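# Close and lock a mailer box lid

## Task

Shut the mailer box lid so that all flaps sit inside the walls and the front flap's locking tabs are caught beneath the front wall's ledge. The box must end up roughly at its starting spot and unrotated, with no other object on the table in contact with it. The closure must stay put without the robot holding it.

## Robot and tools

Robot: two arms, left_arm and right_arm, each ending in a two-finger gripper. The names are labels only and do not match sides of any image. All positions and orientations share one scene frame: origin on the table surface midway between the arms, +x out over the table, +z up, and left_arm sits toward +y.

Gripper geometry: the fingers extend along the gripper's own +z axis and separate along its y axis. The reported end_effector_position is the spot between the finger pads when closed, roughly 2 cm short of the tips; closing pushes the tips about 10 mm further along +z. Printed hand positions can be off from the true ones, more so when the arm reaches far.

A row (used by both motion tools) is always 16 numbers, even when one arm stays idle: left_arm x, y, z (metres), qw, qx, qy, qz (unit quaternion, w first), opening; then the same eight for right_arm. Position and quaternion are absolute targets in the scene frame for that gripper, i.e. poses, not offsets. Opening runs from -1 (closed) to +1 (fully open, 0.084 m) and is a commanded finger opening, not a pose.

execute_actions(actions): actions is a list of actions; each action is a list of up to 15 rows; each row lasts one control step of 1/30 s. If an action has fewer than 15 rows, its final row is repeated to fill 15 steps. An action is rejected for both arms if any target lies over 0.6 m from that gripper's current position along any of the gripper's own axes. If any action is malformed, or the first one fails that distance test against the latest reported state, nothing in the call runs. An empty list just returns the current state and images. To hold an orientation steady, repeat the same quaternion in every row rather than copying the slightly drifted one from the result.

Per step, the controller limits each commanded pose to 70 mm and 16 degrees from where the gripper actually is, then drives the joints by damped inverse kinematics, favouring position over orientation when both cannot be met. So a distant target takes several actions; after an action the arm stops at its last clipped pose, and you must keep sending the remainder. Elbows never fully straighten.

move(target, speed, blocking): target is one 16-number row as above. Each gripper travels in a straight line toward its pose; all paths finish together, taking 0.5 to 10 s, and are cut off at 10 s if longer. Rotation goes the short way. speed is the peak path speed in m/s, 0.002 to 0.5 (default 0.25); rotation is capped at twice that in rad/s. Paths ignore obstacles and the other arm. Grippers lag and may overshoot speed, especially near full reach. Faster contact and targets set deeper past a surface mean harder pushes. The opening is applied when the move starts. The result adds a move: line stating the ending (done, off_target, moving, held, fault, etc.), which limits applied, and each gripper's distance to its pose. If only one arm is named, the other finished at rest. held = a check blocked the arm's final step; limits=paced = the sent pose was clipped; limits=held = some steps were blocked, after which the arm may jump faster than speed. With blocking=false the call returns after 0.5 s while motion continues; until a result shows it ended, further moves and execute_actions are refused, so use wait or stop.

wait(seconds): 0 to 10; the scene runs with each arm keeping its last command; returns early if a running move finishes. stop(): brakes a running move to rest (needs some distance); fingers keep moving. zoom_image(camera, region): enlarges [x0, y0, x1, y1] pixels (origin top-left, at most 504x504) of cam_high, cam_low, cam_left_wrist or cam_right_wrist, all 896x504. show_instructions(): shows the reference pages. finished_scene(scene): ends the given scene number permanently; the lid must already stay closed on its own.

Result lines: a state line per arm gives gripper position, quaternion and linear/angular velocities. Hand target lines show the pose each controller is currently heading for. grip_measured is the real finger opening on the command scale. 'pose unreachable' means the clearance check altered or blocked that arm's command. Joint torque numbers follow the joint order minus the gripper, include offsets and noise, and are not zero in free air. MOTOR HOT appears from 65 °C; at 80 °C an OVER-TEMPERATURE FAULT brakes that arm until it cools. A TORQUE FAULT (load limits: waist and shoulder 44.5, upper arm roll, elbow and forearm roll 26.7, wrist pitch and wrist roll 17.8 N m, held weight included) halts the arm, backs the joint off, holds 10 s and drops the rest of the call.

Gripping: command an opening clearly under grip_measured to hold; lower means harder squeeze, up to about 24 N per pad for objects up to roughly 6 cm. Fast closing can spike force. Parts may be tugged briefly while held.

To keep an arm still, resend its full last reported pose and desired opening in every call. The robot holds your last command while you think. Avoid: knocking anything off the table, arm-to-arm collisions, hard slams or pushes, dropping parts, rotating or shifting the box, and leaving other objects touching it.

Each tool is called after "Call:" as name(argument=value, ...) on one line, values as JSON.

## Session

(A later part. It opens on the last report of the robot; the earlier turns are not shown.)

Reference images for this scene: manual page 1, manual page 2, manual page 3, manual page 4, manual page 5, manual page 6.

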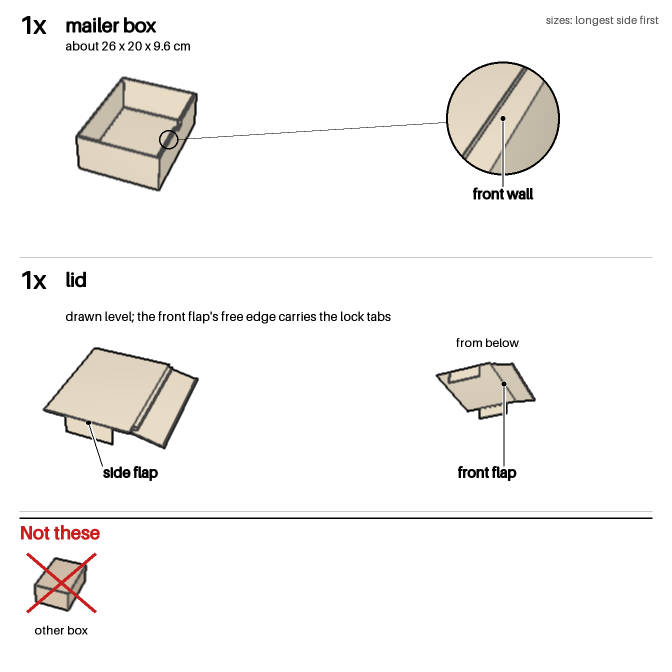

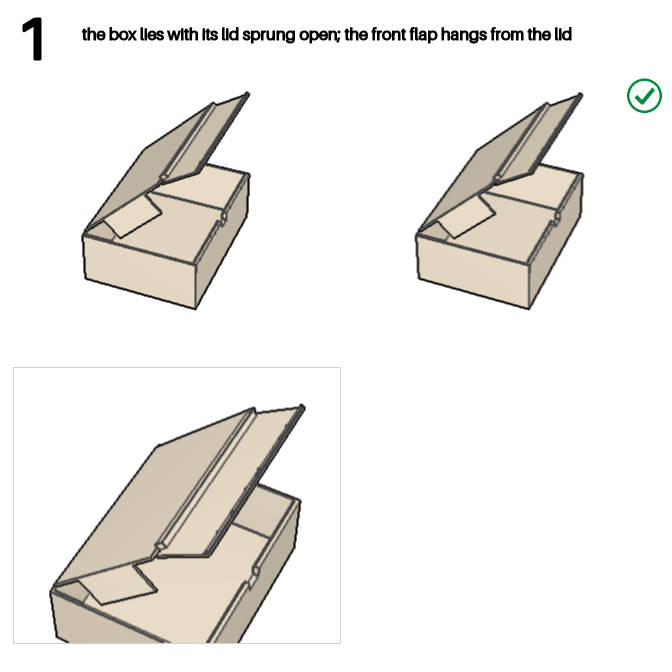

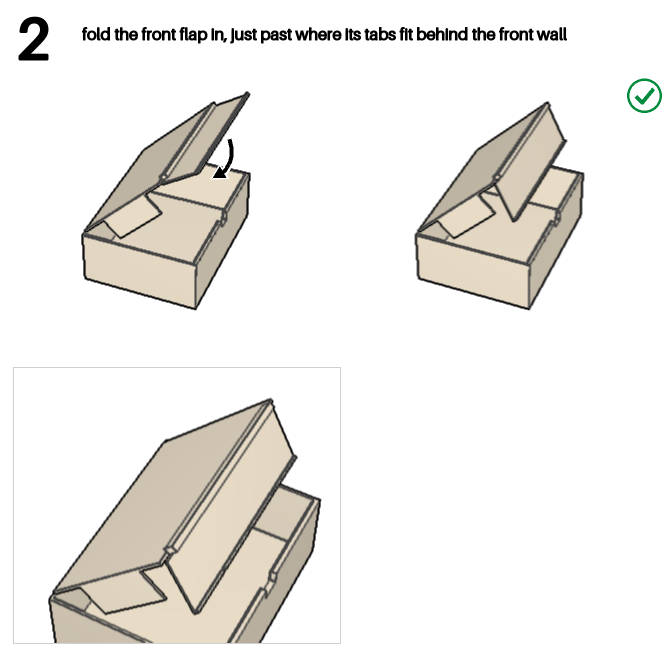

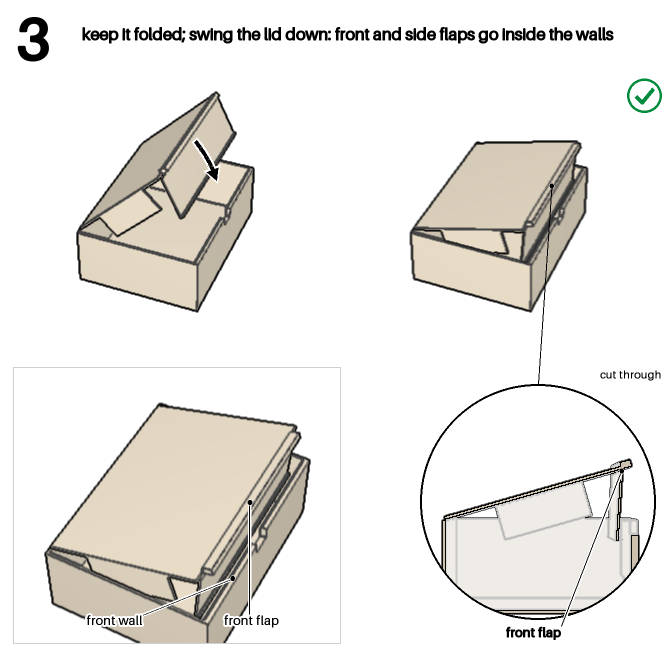

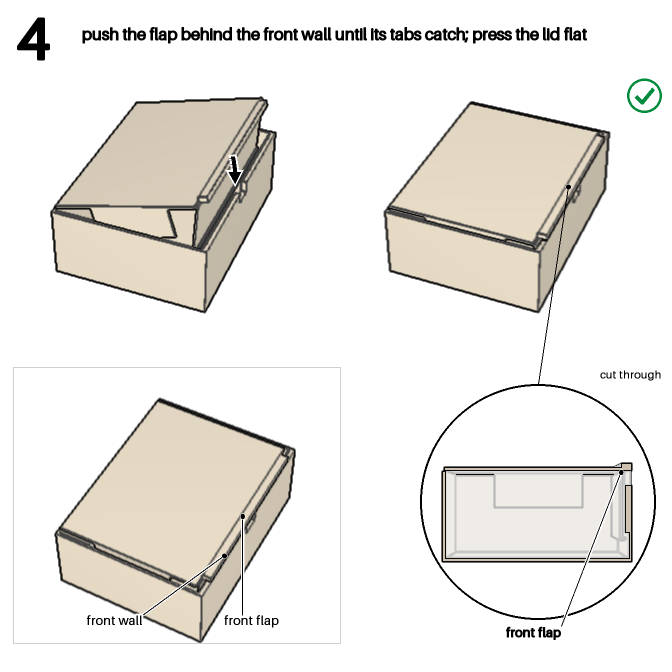

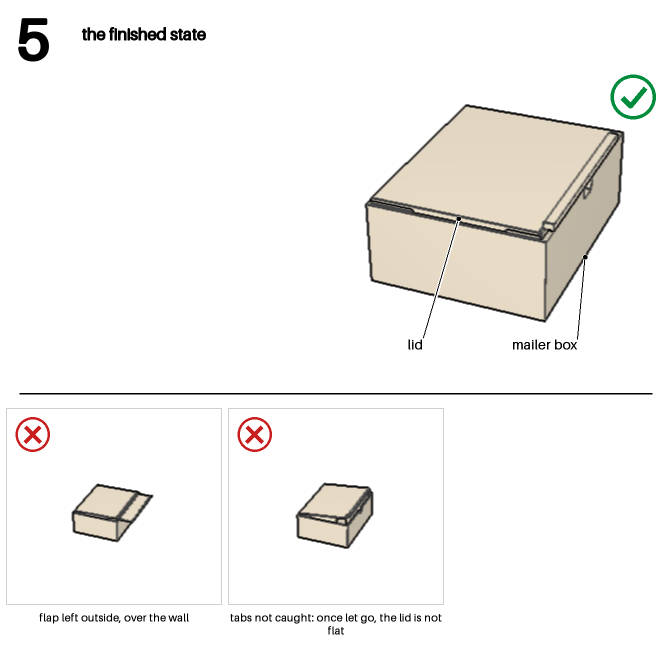

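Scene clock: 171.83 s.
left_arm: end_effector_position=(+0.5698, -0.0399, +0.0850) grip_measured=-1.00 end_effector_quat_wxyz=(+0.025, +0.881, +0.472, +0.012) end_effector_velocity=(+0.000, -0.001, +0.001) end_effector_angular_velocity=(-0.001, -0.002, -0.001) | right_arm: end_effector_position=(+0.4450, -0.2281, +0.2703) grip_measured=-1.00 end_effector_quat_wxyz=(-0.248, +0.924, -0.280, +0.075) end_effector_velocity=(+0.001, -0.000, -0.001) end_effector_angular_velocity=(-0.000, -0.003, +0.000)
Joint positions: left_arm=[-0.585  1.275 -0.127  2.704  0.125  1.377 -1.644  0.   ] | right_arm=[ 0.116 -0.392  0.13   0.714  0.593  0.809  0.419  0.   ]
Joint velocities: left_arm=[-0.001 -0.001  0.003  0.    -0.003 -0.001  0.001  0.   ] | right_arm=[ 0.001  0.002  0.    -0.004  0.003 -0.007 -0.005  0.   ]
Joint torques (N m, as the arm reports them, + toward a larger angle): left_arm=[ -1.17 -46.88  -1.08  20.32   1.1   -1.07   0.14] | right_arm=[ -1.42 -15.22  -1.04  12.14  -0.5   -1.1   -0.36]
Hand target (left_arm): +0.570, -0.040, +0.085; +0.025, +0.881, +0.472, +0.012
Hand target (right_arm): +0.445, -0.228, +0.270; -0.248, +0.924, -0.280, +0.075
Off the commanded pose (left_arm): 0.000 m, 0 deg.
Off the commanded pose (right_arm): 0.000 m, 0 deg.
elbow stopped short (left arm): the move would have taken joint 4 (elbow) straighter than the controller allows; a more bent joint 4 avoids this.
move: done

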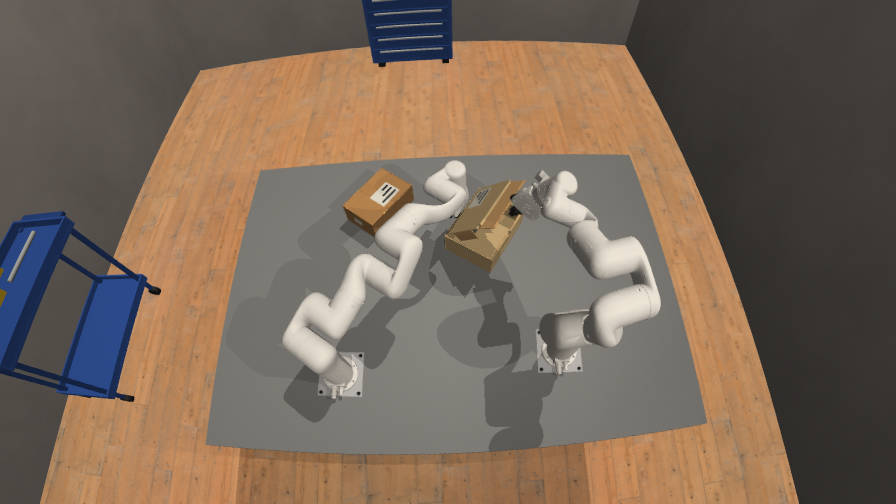

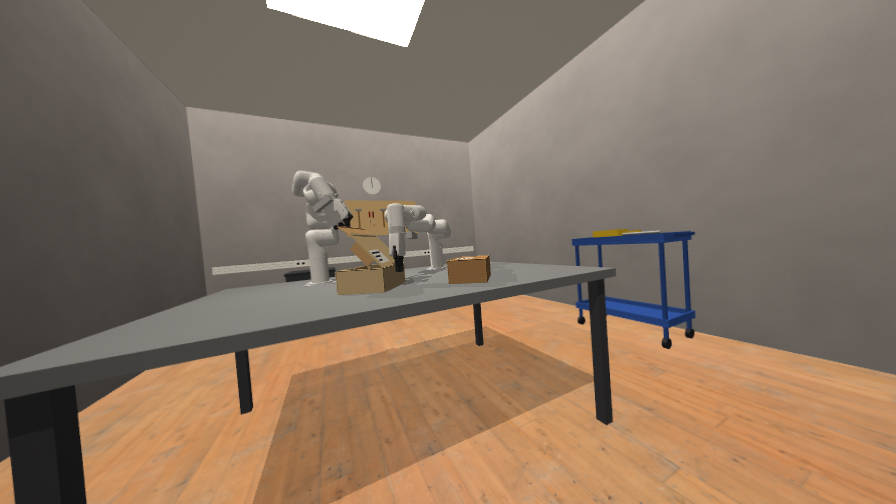

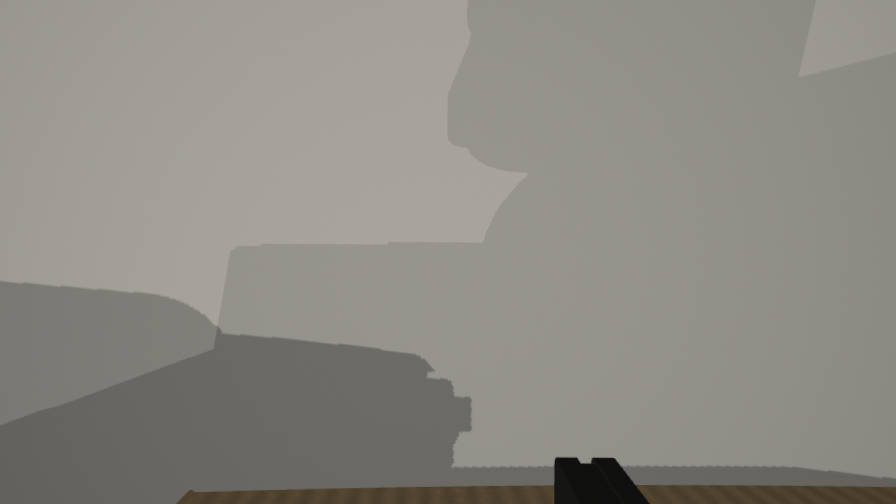

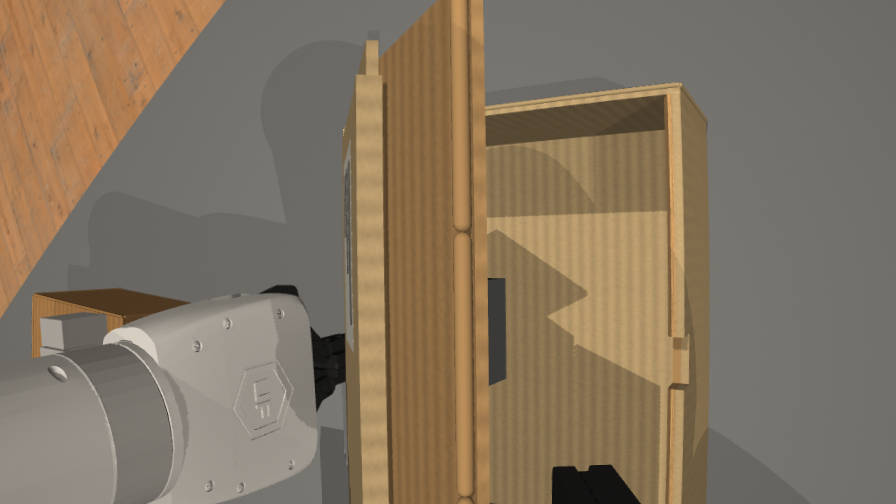

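Call:
move(target=[0.570,-0.040,0.085,0.024,0.881,0.472,0.012,-1,0.447,-0.225,0.315,-0.248,0.924,-0.28,0.075,-1], speed=0.05)

Call:
move(target=[0.570,-0.040,0.085,0.024,0.881,0.472,0.012,-1,0.454,-0.215,0.31,-0.248,0.924,-0.28,0.075,-1], speed=0.03)

Call:
move(target=[0.570,-0.040,0.085,0.024,0.881,0.472,0.012,-1,0.454,-0.215,0.275,-0.248,0.924,-0.28,0.075,-1], speed=0.03)

Call:
zoom_image(camera="cam_low", region=[300,190,460,310])

Scene clock: 188.53 s.
left_arm: end_effector_position=(+0.5698, -0.0399, +0.0850) grip_measured=-1.00 end_effector_quat_wxyz=(+0.025, +0.881, +0.472, +0.012) end_effector_velocity=(+0.001, +0.000, +0.000) end_effector_angular_velocity=(-0.001, -0.000, +0.001) | right_arm: end_effector_position=(+0.4470, -0.2249, +0.3146) grip_measured=-1.00 end_effector_quat_wxyz=(-0.248, +0.924, -0.280, +0.075) end_effector_velocity=(+0.000, +0.000, +0.003) end_effector_angular_velocity=(-0.000, +0.001, +0.001)
Joint positions: left_arm=[-0.585  1.275 -0.124  2.704  0.122  1.377 -1.643  0.   ] | right_arm=[ 0.1   -0.415  0.13   0.817  0.544  0.924  0.489  0.   ]
Joint velocities: left_arm=[ 0.    -0.     0.003  0.    -0.003 -0.001  0.001  0.   ] | right_arm=[-0.     0.    -0.001  0.008 -0.003  0.008  0.004  0.   ]
Joint torques (N m, as the arm reports them, + toward a larger angle): left_arm=[ -1.09 -47.24  -1.13  20.19   1.03  -1.09   0.08] | right_arm=[ -1.47 -14.5   -1.24  12.65  -0.35  -1.23  -0.36]
Hand target (left_arm): +0.570, -0.040, +0.085; +0.025, +0.881, +0.472, +0.012
Hand target (right_arm): +0.447, -0.225, +0.315; -0.248, +0.924, -0.280, +0.075
Off the commanded pose (left_arm): 0.000 m, 0 deg.
Off the commanded pose (right_arm): 0.000 m, 0 deg.
elbow stopped short (left arm): the move would have taken joint 4 (elbow) straighter than the controller allows; a more bent joint 4 avoids this.
move: done

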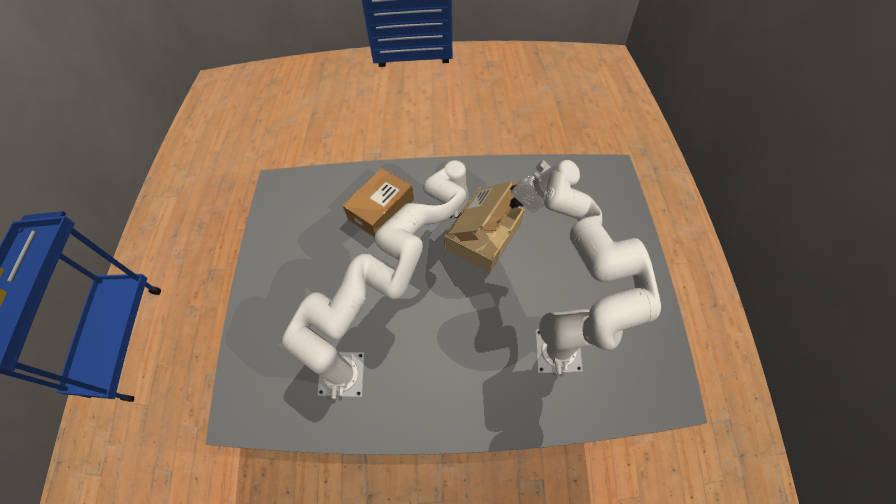

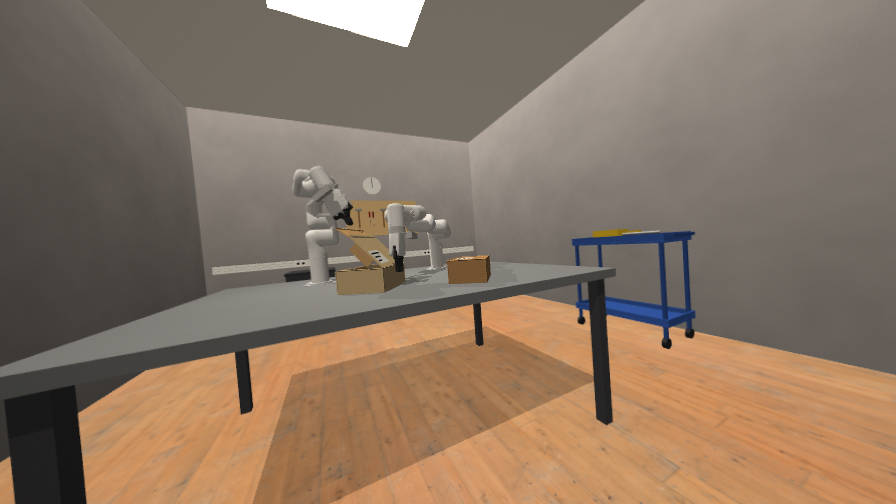

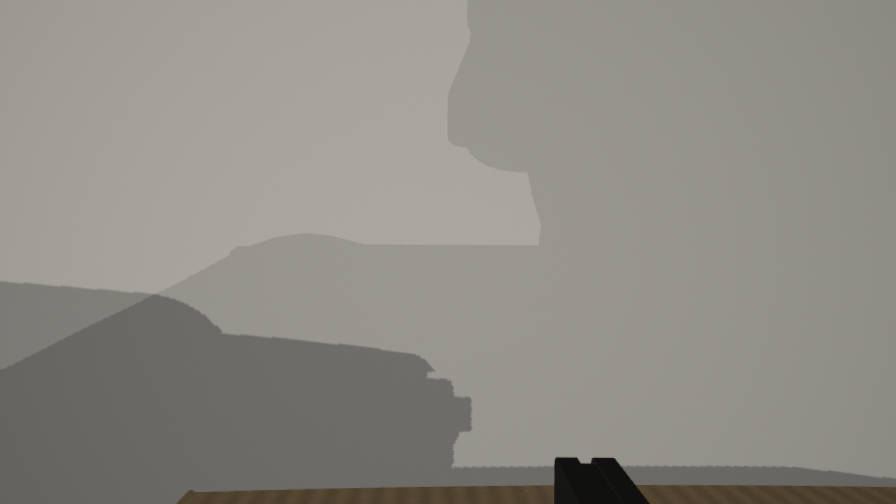

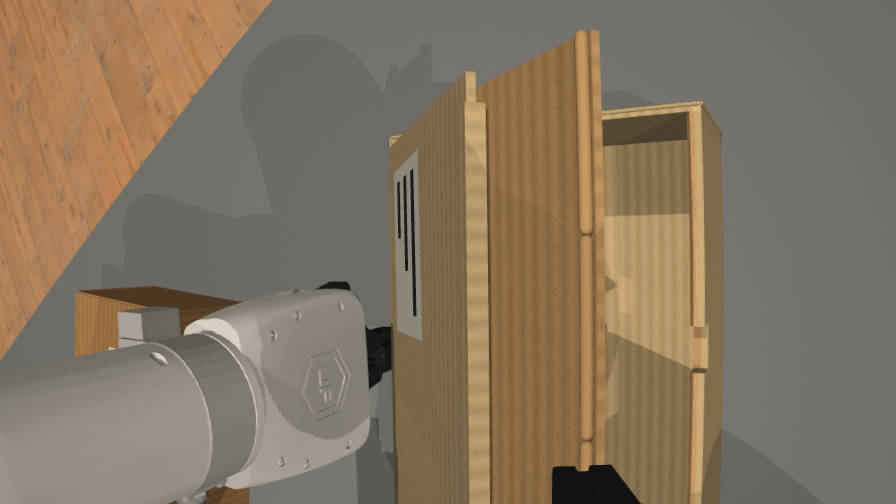

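Scene clock: 189.33 s.
left_arm: end_effector_position=(+0.5698, -0.0399, +0.0850) grip_measured=-1.00 end_effector_quat_wxyz=(+0.025, +0.881, +0.472, +0.012) end_effector_velocity=(+0.001, +0.002, -0.000) end_effector_angular_velocity=(+0.002, +0.001, +0.002) | right_arm: end_effector_position=(+0.4539, -0.2152, +0.3101) grip_measured=-1.00 end_effector_quat_wxyz=(-0.248, +0.924, -0.280, +0.075) end_effector_velocity=(+0.001, +0.001, -0.000) end_effector_angular_velocity=(+0.001, -0.001, -0.001)
Joint positions: left_arm=[-0.586  1.275 -0.122  2.704  0.121  1.377 -1.643  0.   ] | right_arm=[ 0.107 -0.383  0.148  0.829  0.547  0.896  0.502  0.   ]
Joint velocities: left_arm=[ 0.002 -0.     0.003  0.    -0.002  0.002  0.001  0.   ] | right_arm=[-0.     0.005  0.003  0.003  0.001 -0.004  0.002  0.   ]
Joint torques (N m, as the arm reports them, + toward a larger angle): left_arm=[ -1.19 -47.26  -0.96  20.38   1.11  -0.87   0.09] | right_arm=[ -1.14 -15.32  -1.33  12.68  -0.31  -1.1   -0.4 ]
Hand target (left_arm): +0.570, -0.040, +0.085; +0.025, +0.881, +0.472, +0.012
Hand target (right_arm): +0.454, -0.215, +0.310; -0.248, +0.924, -0.280, +0.075
Off the commanded pose (left_arm): 0.000 m, 0 deg.
Off the commanded pose (right_arm): 0.000 m, 0 deg.
elbow stopped short (left arm): the move would have taken joint 4 (elbow) straighter than the controller allows; a more bent joint 4 avoids this.
move: done

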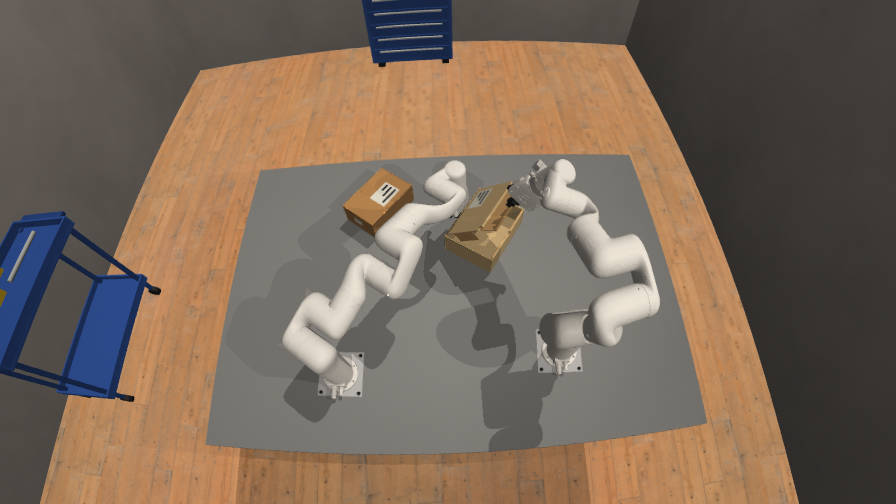

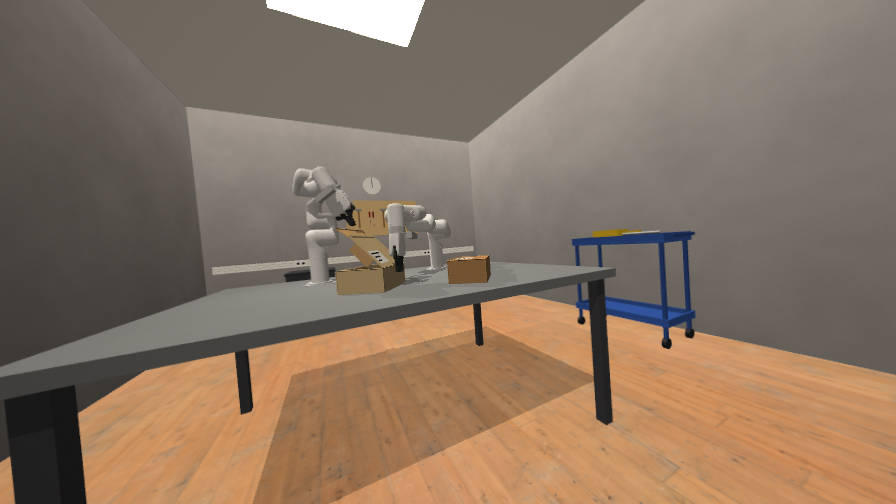

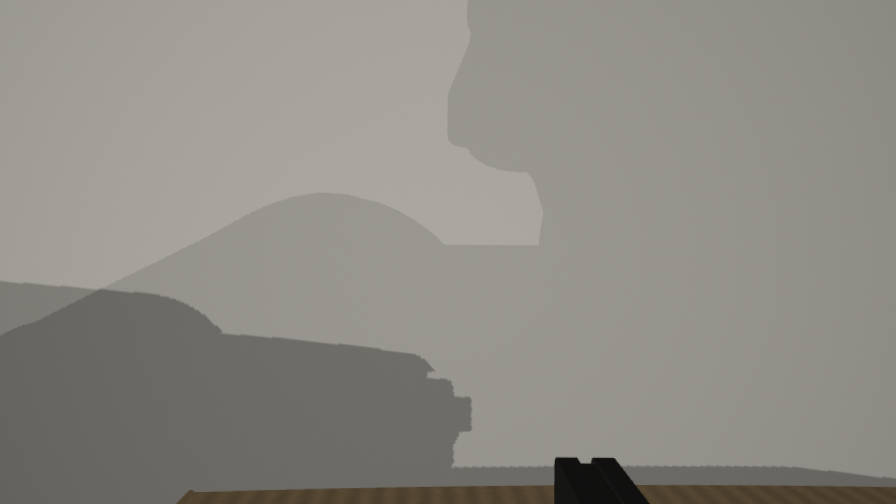

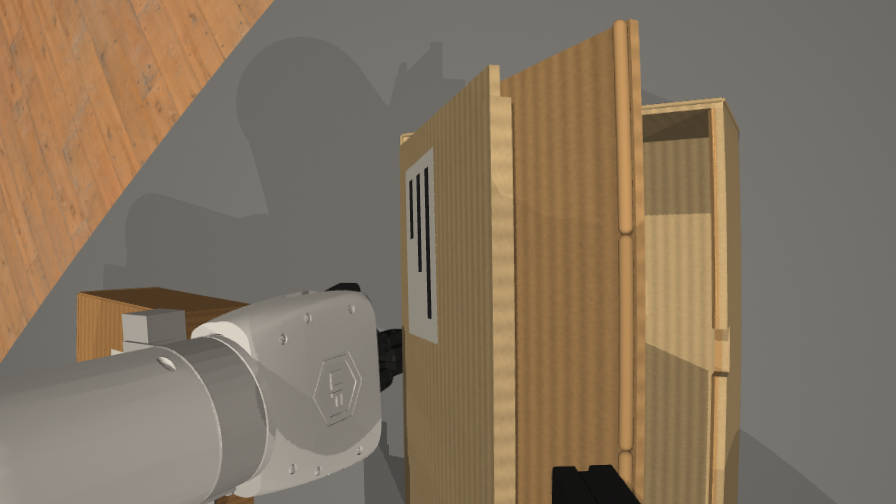

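Scene clock: 190.83 s.
left_arm: end_effector_position=(+0.5698, -0.0399, +0.0850) grip_measured=-1.00 end_effector_quat_wxyz=(+0.025, +0.881, +0.472, +0.012) end_effector_velocity=(+0.000, +0.001, +0.000) end_effector_angular_velocity=(+0.000, +0.002, +0.002) | right_arm: end_effector_position=(+0.4540, -0.2151, +0.2753) grip_measured=-1.00 end_effector_quat_wxyz=(-0.248, +0.924, -0.280, +0.075) end_effector_velocity=(+0.001, -0.001, -0.002) end_effector_angular_velocity=(+0.000, -0.002, -0.001)
Joint positions: left_arm=[-0.586  1.274 -0.12   2.704  0.118  1.377 -1.642  0.   ] | right_arm=[ 0.121 -0.357  0.153  0.756  0.586  0.801  0.452  0.   ]
Joint velocities: left_arm=[ 0.001 -0.001  0.003 -0.    -0.003  0.002  0.001  0.   ] | right_arm=[-0.001  0.002  0.    -0.004  0.003 -0.007 -0.004  0.   ]
Joint torques (N m, as the arm reports them, + toward a larger angle): left_arm=[ -1.11 -47.09  -1.01  20.2    1.05  -1.05   0.09] | right_arm=[ -1.3  -16.1   -1.27  12.4   -0.57  -1.23  -0.4 ]
Hand target (left_arm): +0.570, -0.040, +0.085; +0.025, +0.881, +0.472, +0.012
Hand target (right_arm): +0.454, -0.215, +0.275; -0.248, +0.924, -0.280, +0.075
Off the commanded pose (left_arm): 0.000 m, 0 deg.
Off the commanded pose (right_arm): 0.000 m, 0 deg.
elbow stopped short (left arm): the move would have taken joint 4 (elbow) straighter than the controller allows; a more bent joint 4 avoids this.
move: done

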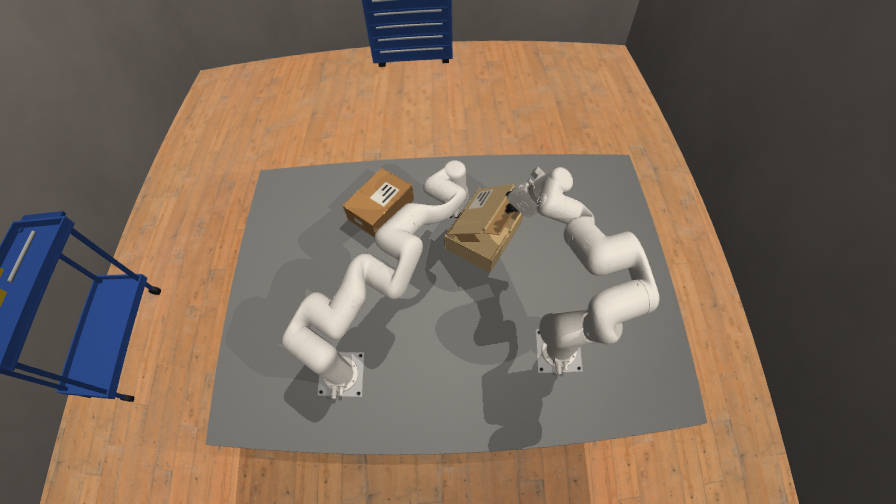

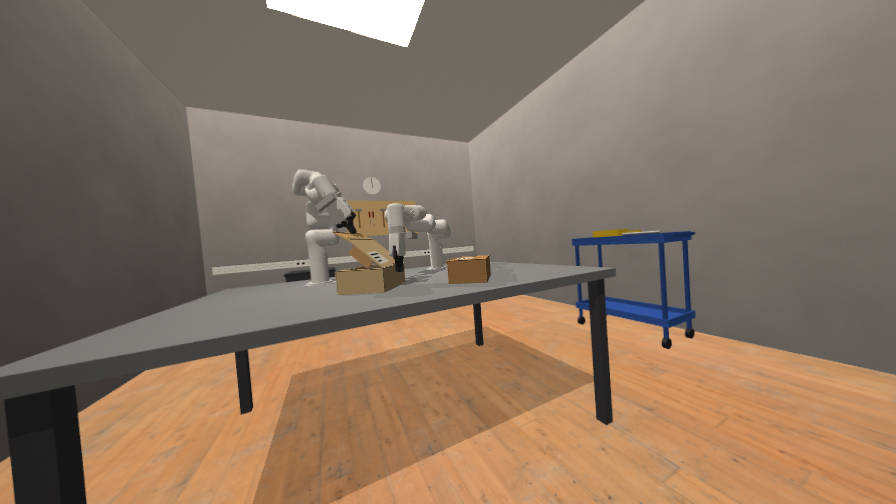

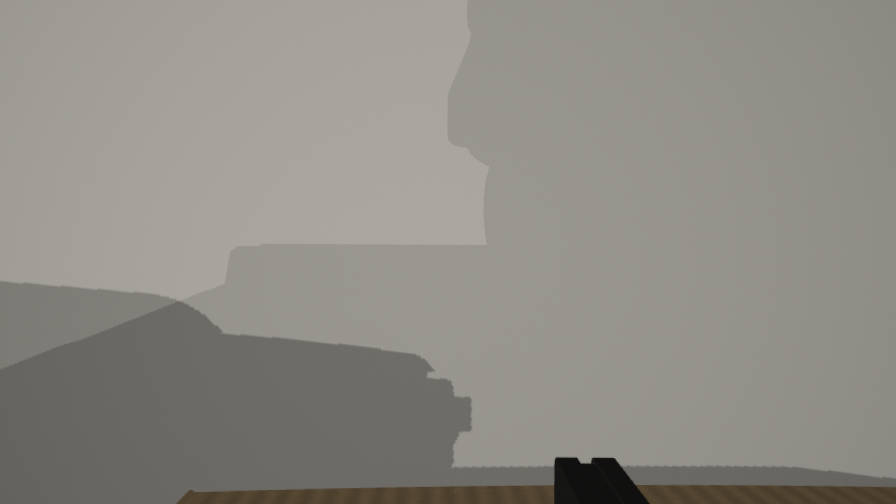

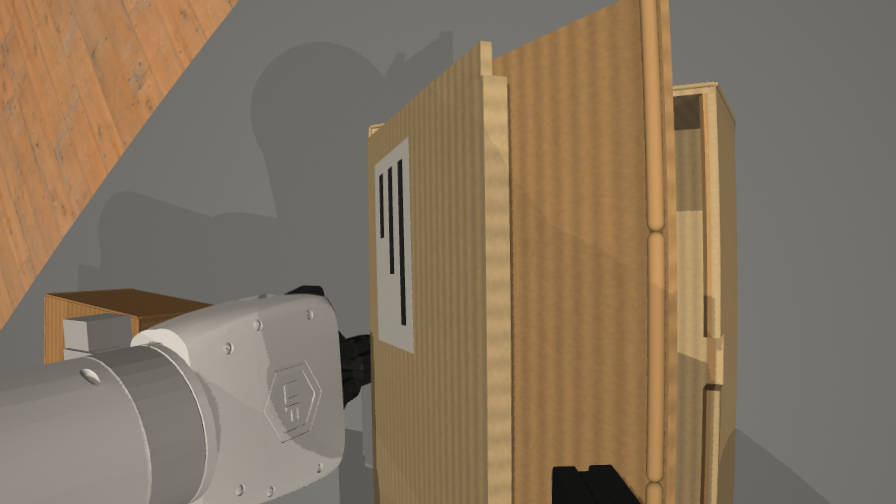

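Region (300, 190, 460, 310) of cam_low's 896x504 image, scaled by 3.150, with more detail than that image has; it fills the top 378 rows of this view, and the rest is white.

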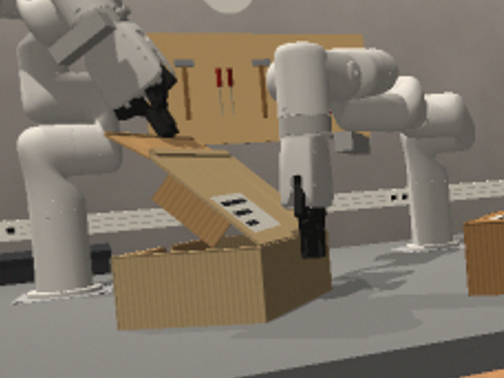

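Call:
move(target=[0.50,0.06,0.22,0.024,0.881,0.472,0.012,-1,0.440,-0.236,0.33,-0.248,0.924,-0.28,0.075,-1], speed=0.12)

Call:
move(target=[0.32,-0.03,0.195,0.6235,0.6235,0.3336,0.3336,-1,0.440,-0.236,0.33,-0.248,0.924,-0.28,0.075,-1], speed=0.12)

Call:
zoom_image(camera="cam_high", region=[380,150,580,300])

Scene clock: 225.40 s.
left_arm: end_effector_position=(+0.5003, +0.0598, +0.2195) grip_measured=-1.00 end_effector_quat_wxyz=(+0.023, +0.881, +0.472, +0.012) end_effector_velocity=(+0.000, +0.002, +0.005) end_effector_angular_velocity=(-0.004, -0.007, +0.001) | right_arm: end_effector_position=(+0.4400, -0.2357, +0.3298) grip_measured=-1.00 end_effector_quat_wxyz=(-0.248, +0.924, -0.280, +0.075) end_effector_velocity=(-0.000, -0.000, +0.001) end_effector_angular_velocity=(+0.002, +0.001, -0.000)
Joint positions: left_arm=[-0.437  0.489 -0.148  1.734  0.073  1.198 -1.596  0.   ] | right_arm=[ 0.089 -0.451  0.107  0.832  0.529  0.982  0.488  0.   ]
Joint velocities: left_arm=[ 0.004 -0.014  0.    -0.008 -0.001 -0.003  0.002  0.   ] | right_arm=[-0.    -0.001 -0.001  0.002  0.     0.004  0.001  0.   ]
Joint torques (N m, as the arm reports them, + toward a larger angle): left_arm=[ -0.87 -36.11  -1.49  20.71   1.1   -1.04   0.12] | right_arm=[ -1.21 -13.74  -1.21  12.52  -0.18  -1.24  -0.45]
Hand target (left_arm): +0.500, +0.060, +0.220; +0.024, +0.881, +0.472, +0.012
Hand target (right_arm): +0.440, -0.236, +0.330; -0.248, +0.924, -0.280, +0.075
Off the commanded pose (left_arm): 0.001 m, 0 deg.
Off the commanded pose (right_arm): 0.000 m, 0 deg.
move: done

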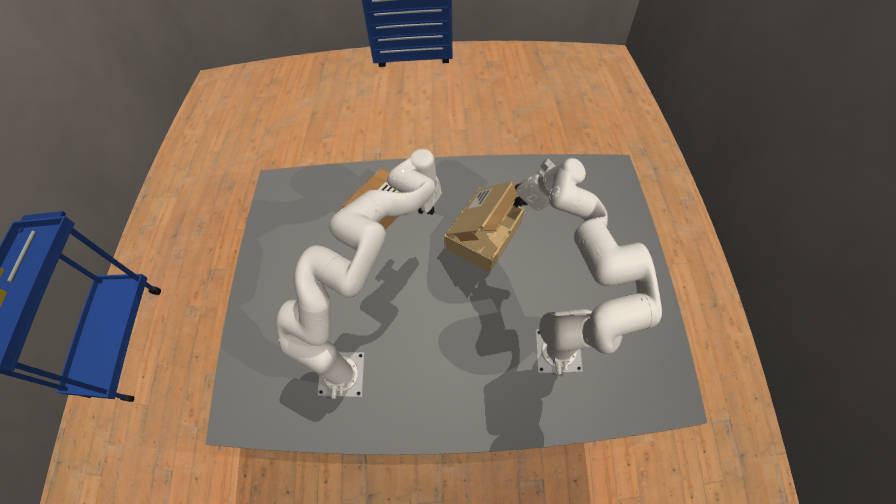

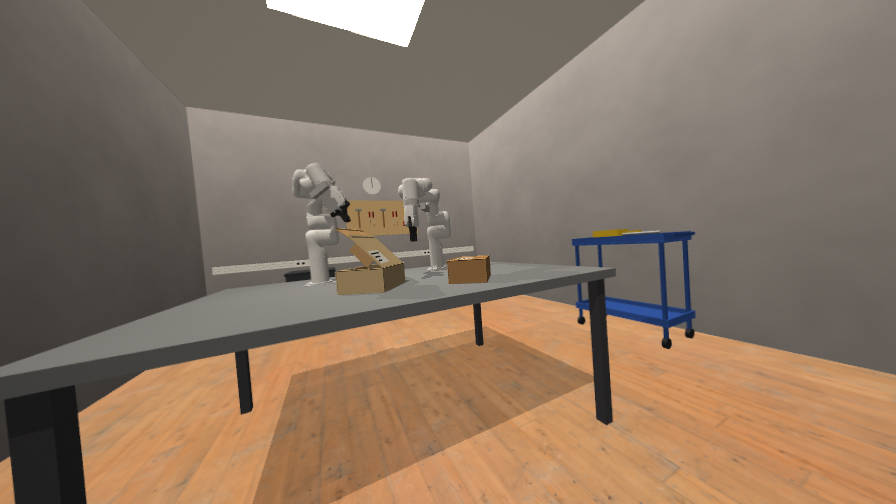

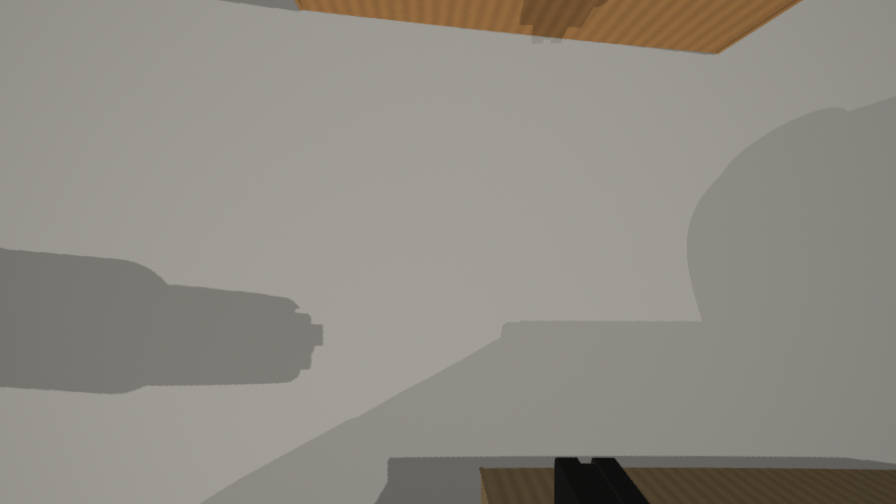

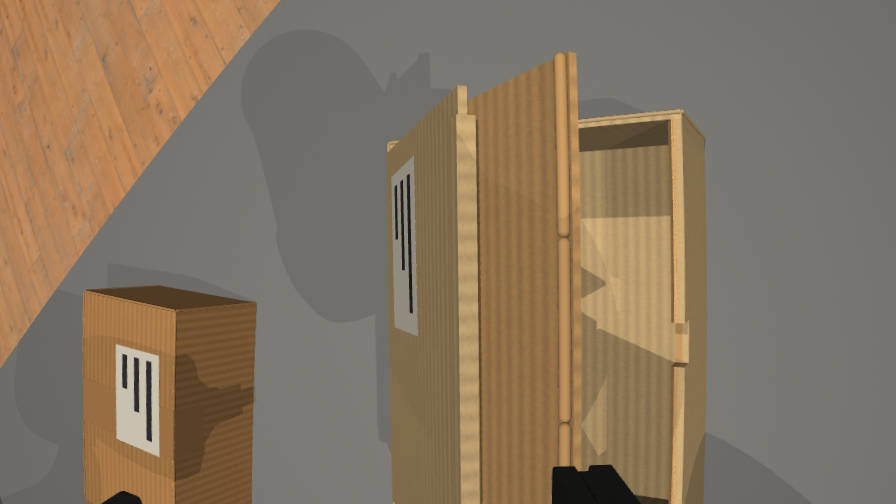

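Scene clock: 232.30 s.
left_arm: end_effector_position=(+0.3204, -0.0273, +0.1965) grip_measured=-1.00 end_effector_quat_wxyz=(+0.622, +0.624, +0.332, +0.337) end_effector_velocity=(-0.001, -0.002, -0.000) end_effector_angular_velocity=(-0.006, -0.008, +0.004) | right_arm: end_effector_position=(+0.4400, -0.2360, +0.3300) grip_measured=-1.00 end_effector_quat_wxyz=(-0.248, +0.924, -0.280, +0.075) end_effector_velocity=(-0.000, +0.000, +0.000) end_effector_angular_velocity=(+0.001, +0.000, +0.000)
Joint positions: left_arm=[-1.422  0.713  0.322  0.692 -0.601 -1.448 -1.732  0.   ] | right_arm=[ 0.089 -0.451  0.107  0.832  0.528  0.982  0.489  0.   ]
Joint velocities: left_arm=[-0.005  0.013 -0.003  0.013 -0.016 -0.007  0.001  0.   ] | right_arm=[-0.     0.    -0.     0.001  0.001  0.001 -0.001  0.   ]
Joint torques (N m, as the arm reports them, + toward a larger angle): left_arm=[ -0.83 -26.65   4.95   7.07   1.02  -1.18   0.21] | right_arm=[ -1.38 -13.65  -1.03  12.49  -0.37  -1.29  -0.37]
Hand target (left_arm): +0.320, -0.028, +0.196; +0.622, +0.624, +0.332, +0.337
Hand target (right_arm): +0.440, -0.236, +0.330; -0.248, +0.924, -0.280, +0.075
Off the commanded pose (left_arm): 0.003 m, 0 deg.
Off the commanded pose (right_arm): 0.000 m, 0 deg.
move: done; limits=paced

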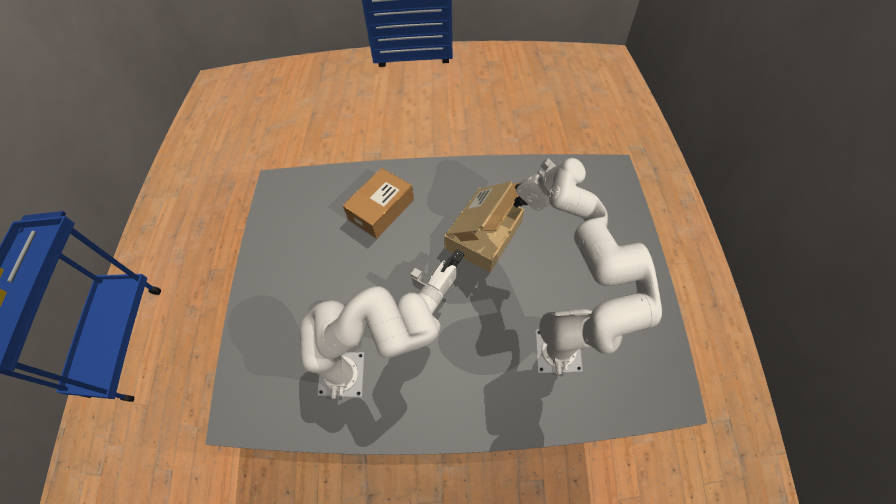

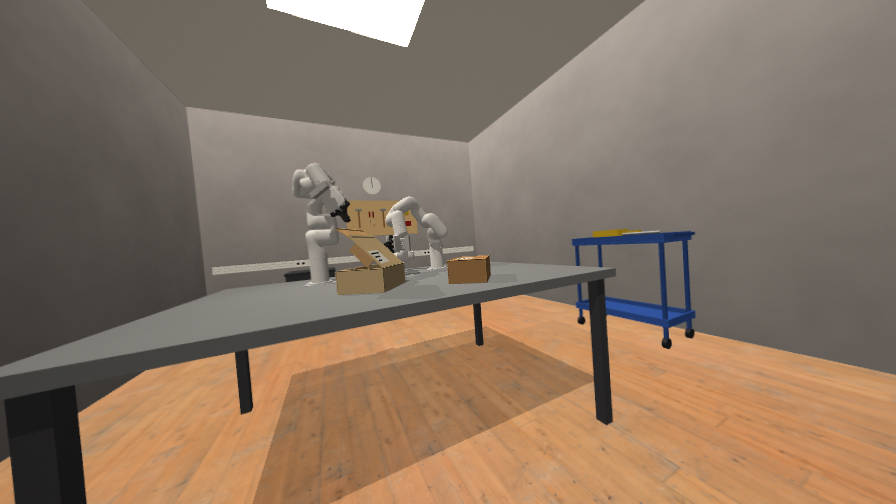

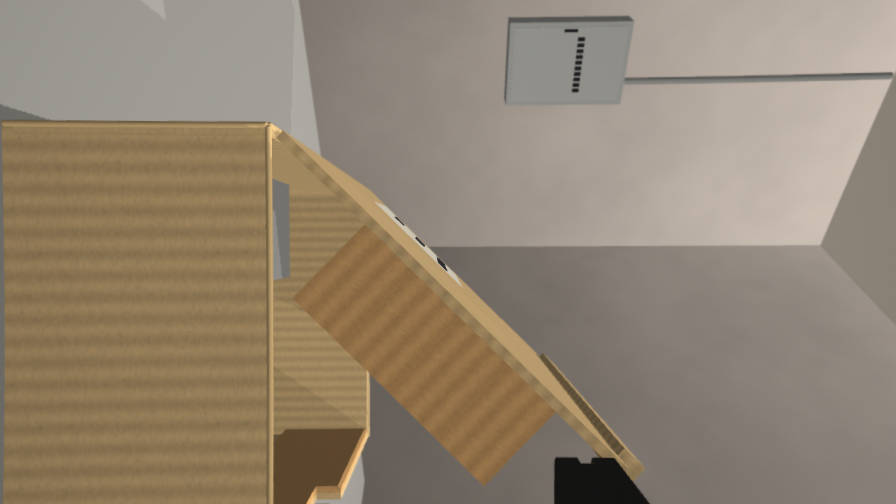

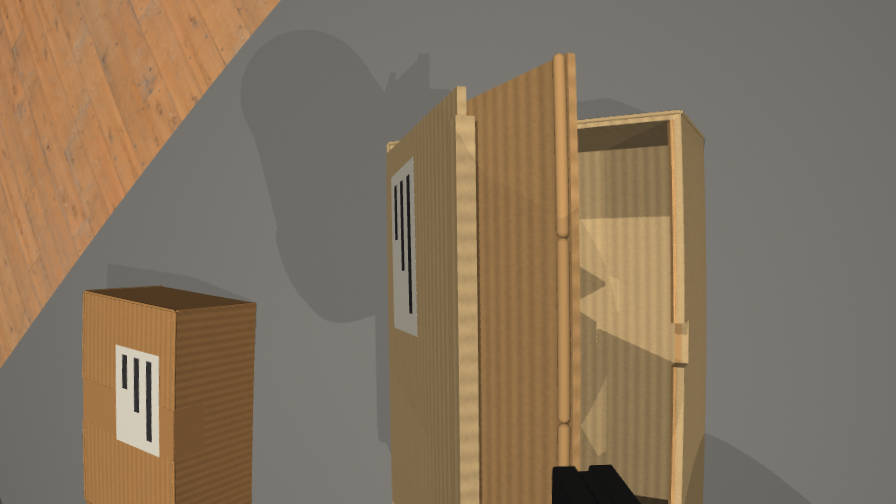

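Region (380, 150, 580, 300) of cam_high's 896x504 image, scaled by 2.520, with more detail than that image has; it fills the top 378 rows of this view, and the rest is white.

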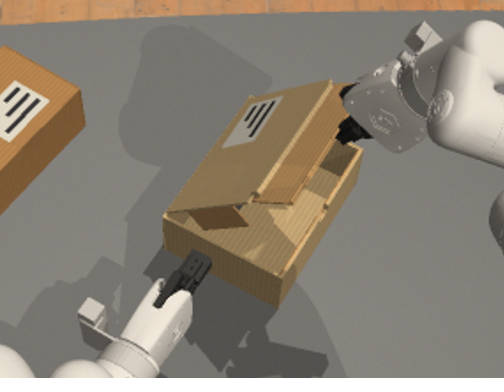

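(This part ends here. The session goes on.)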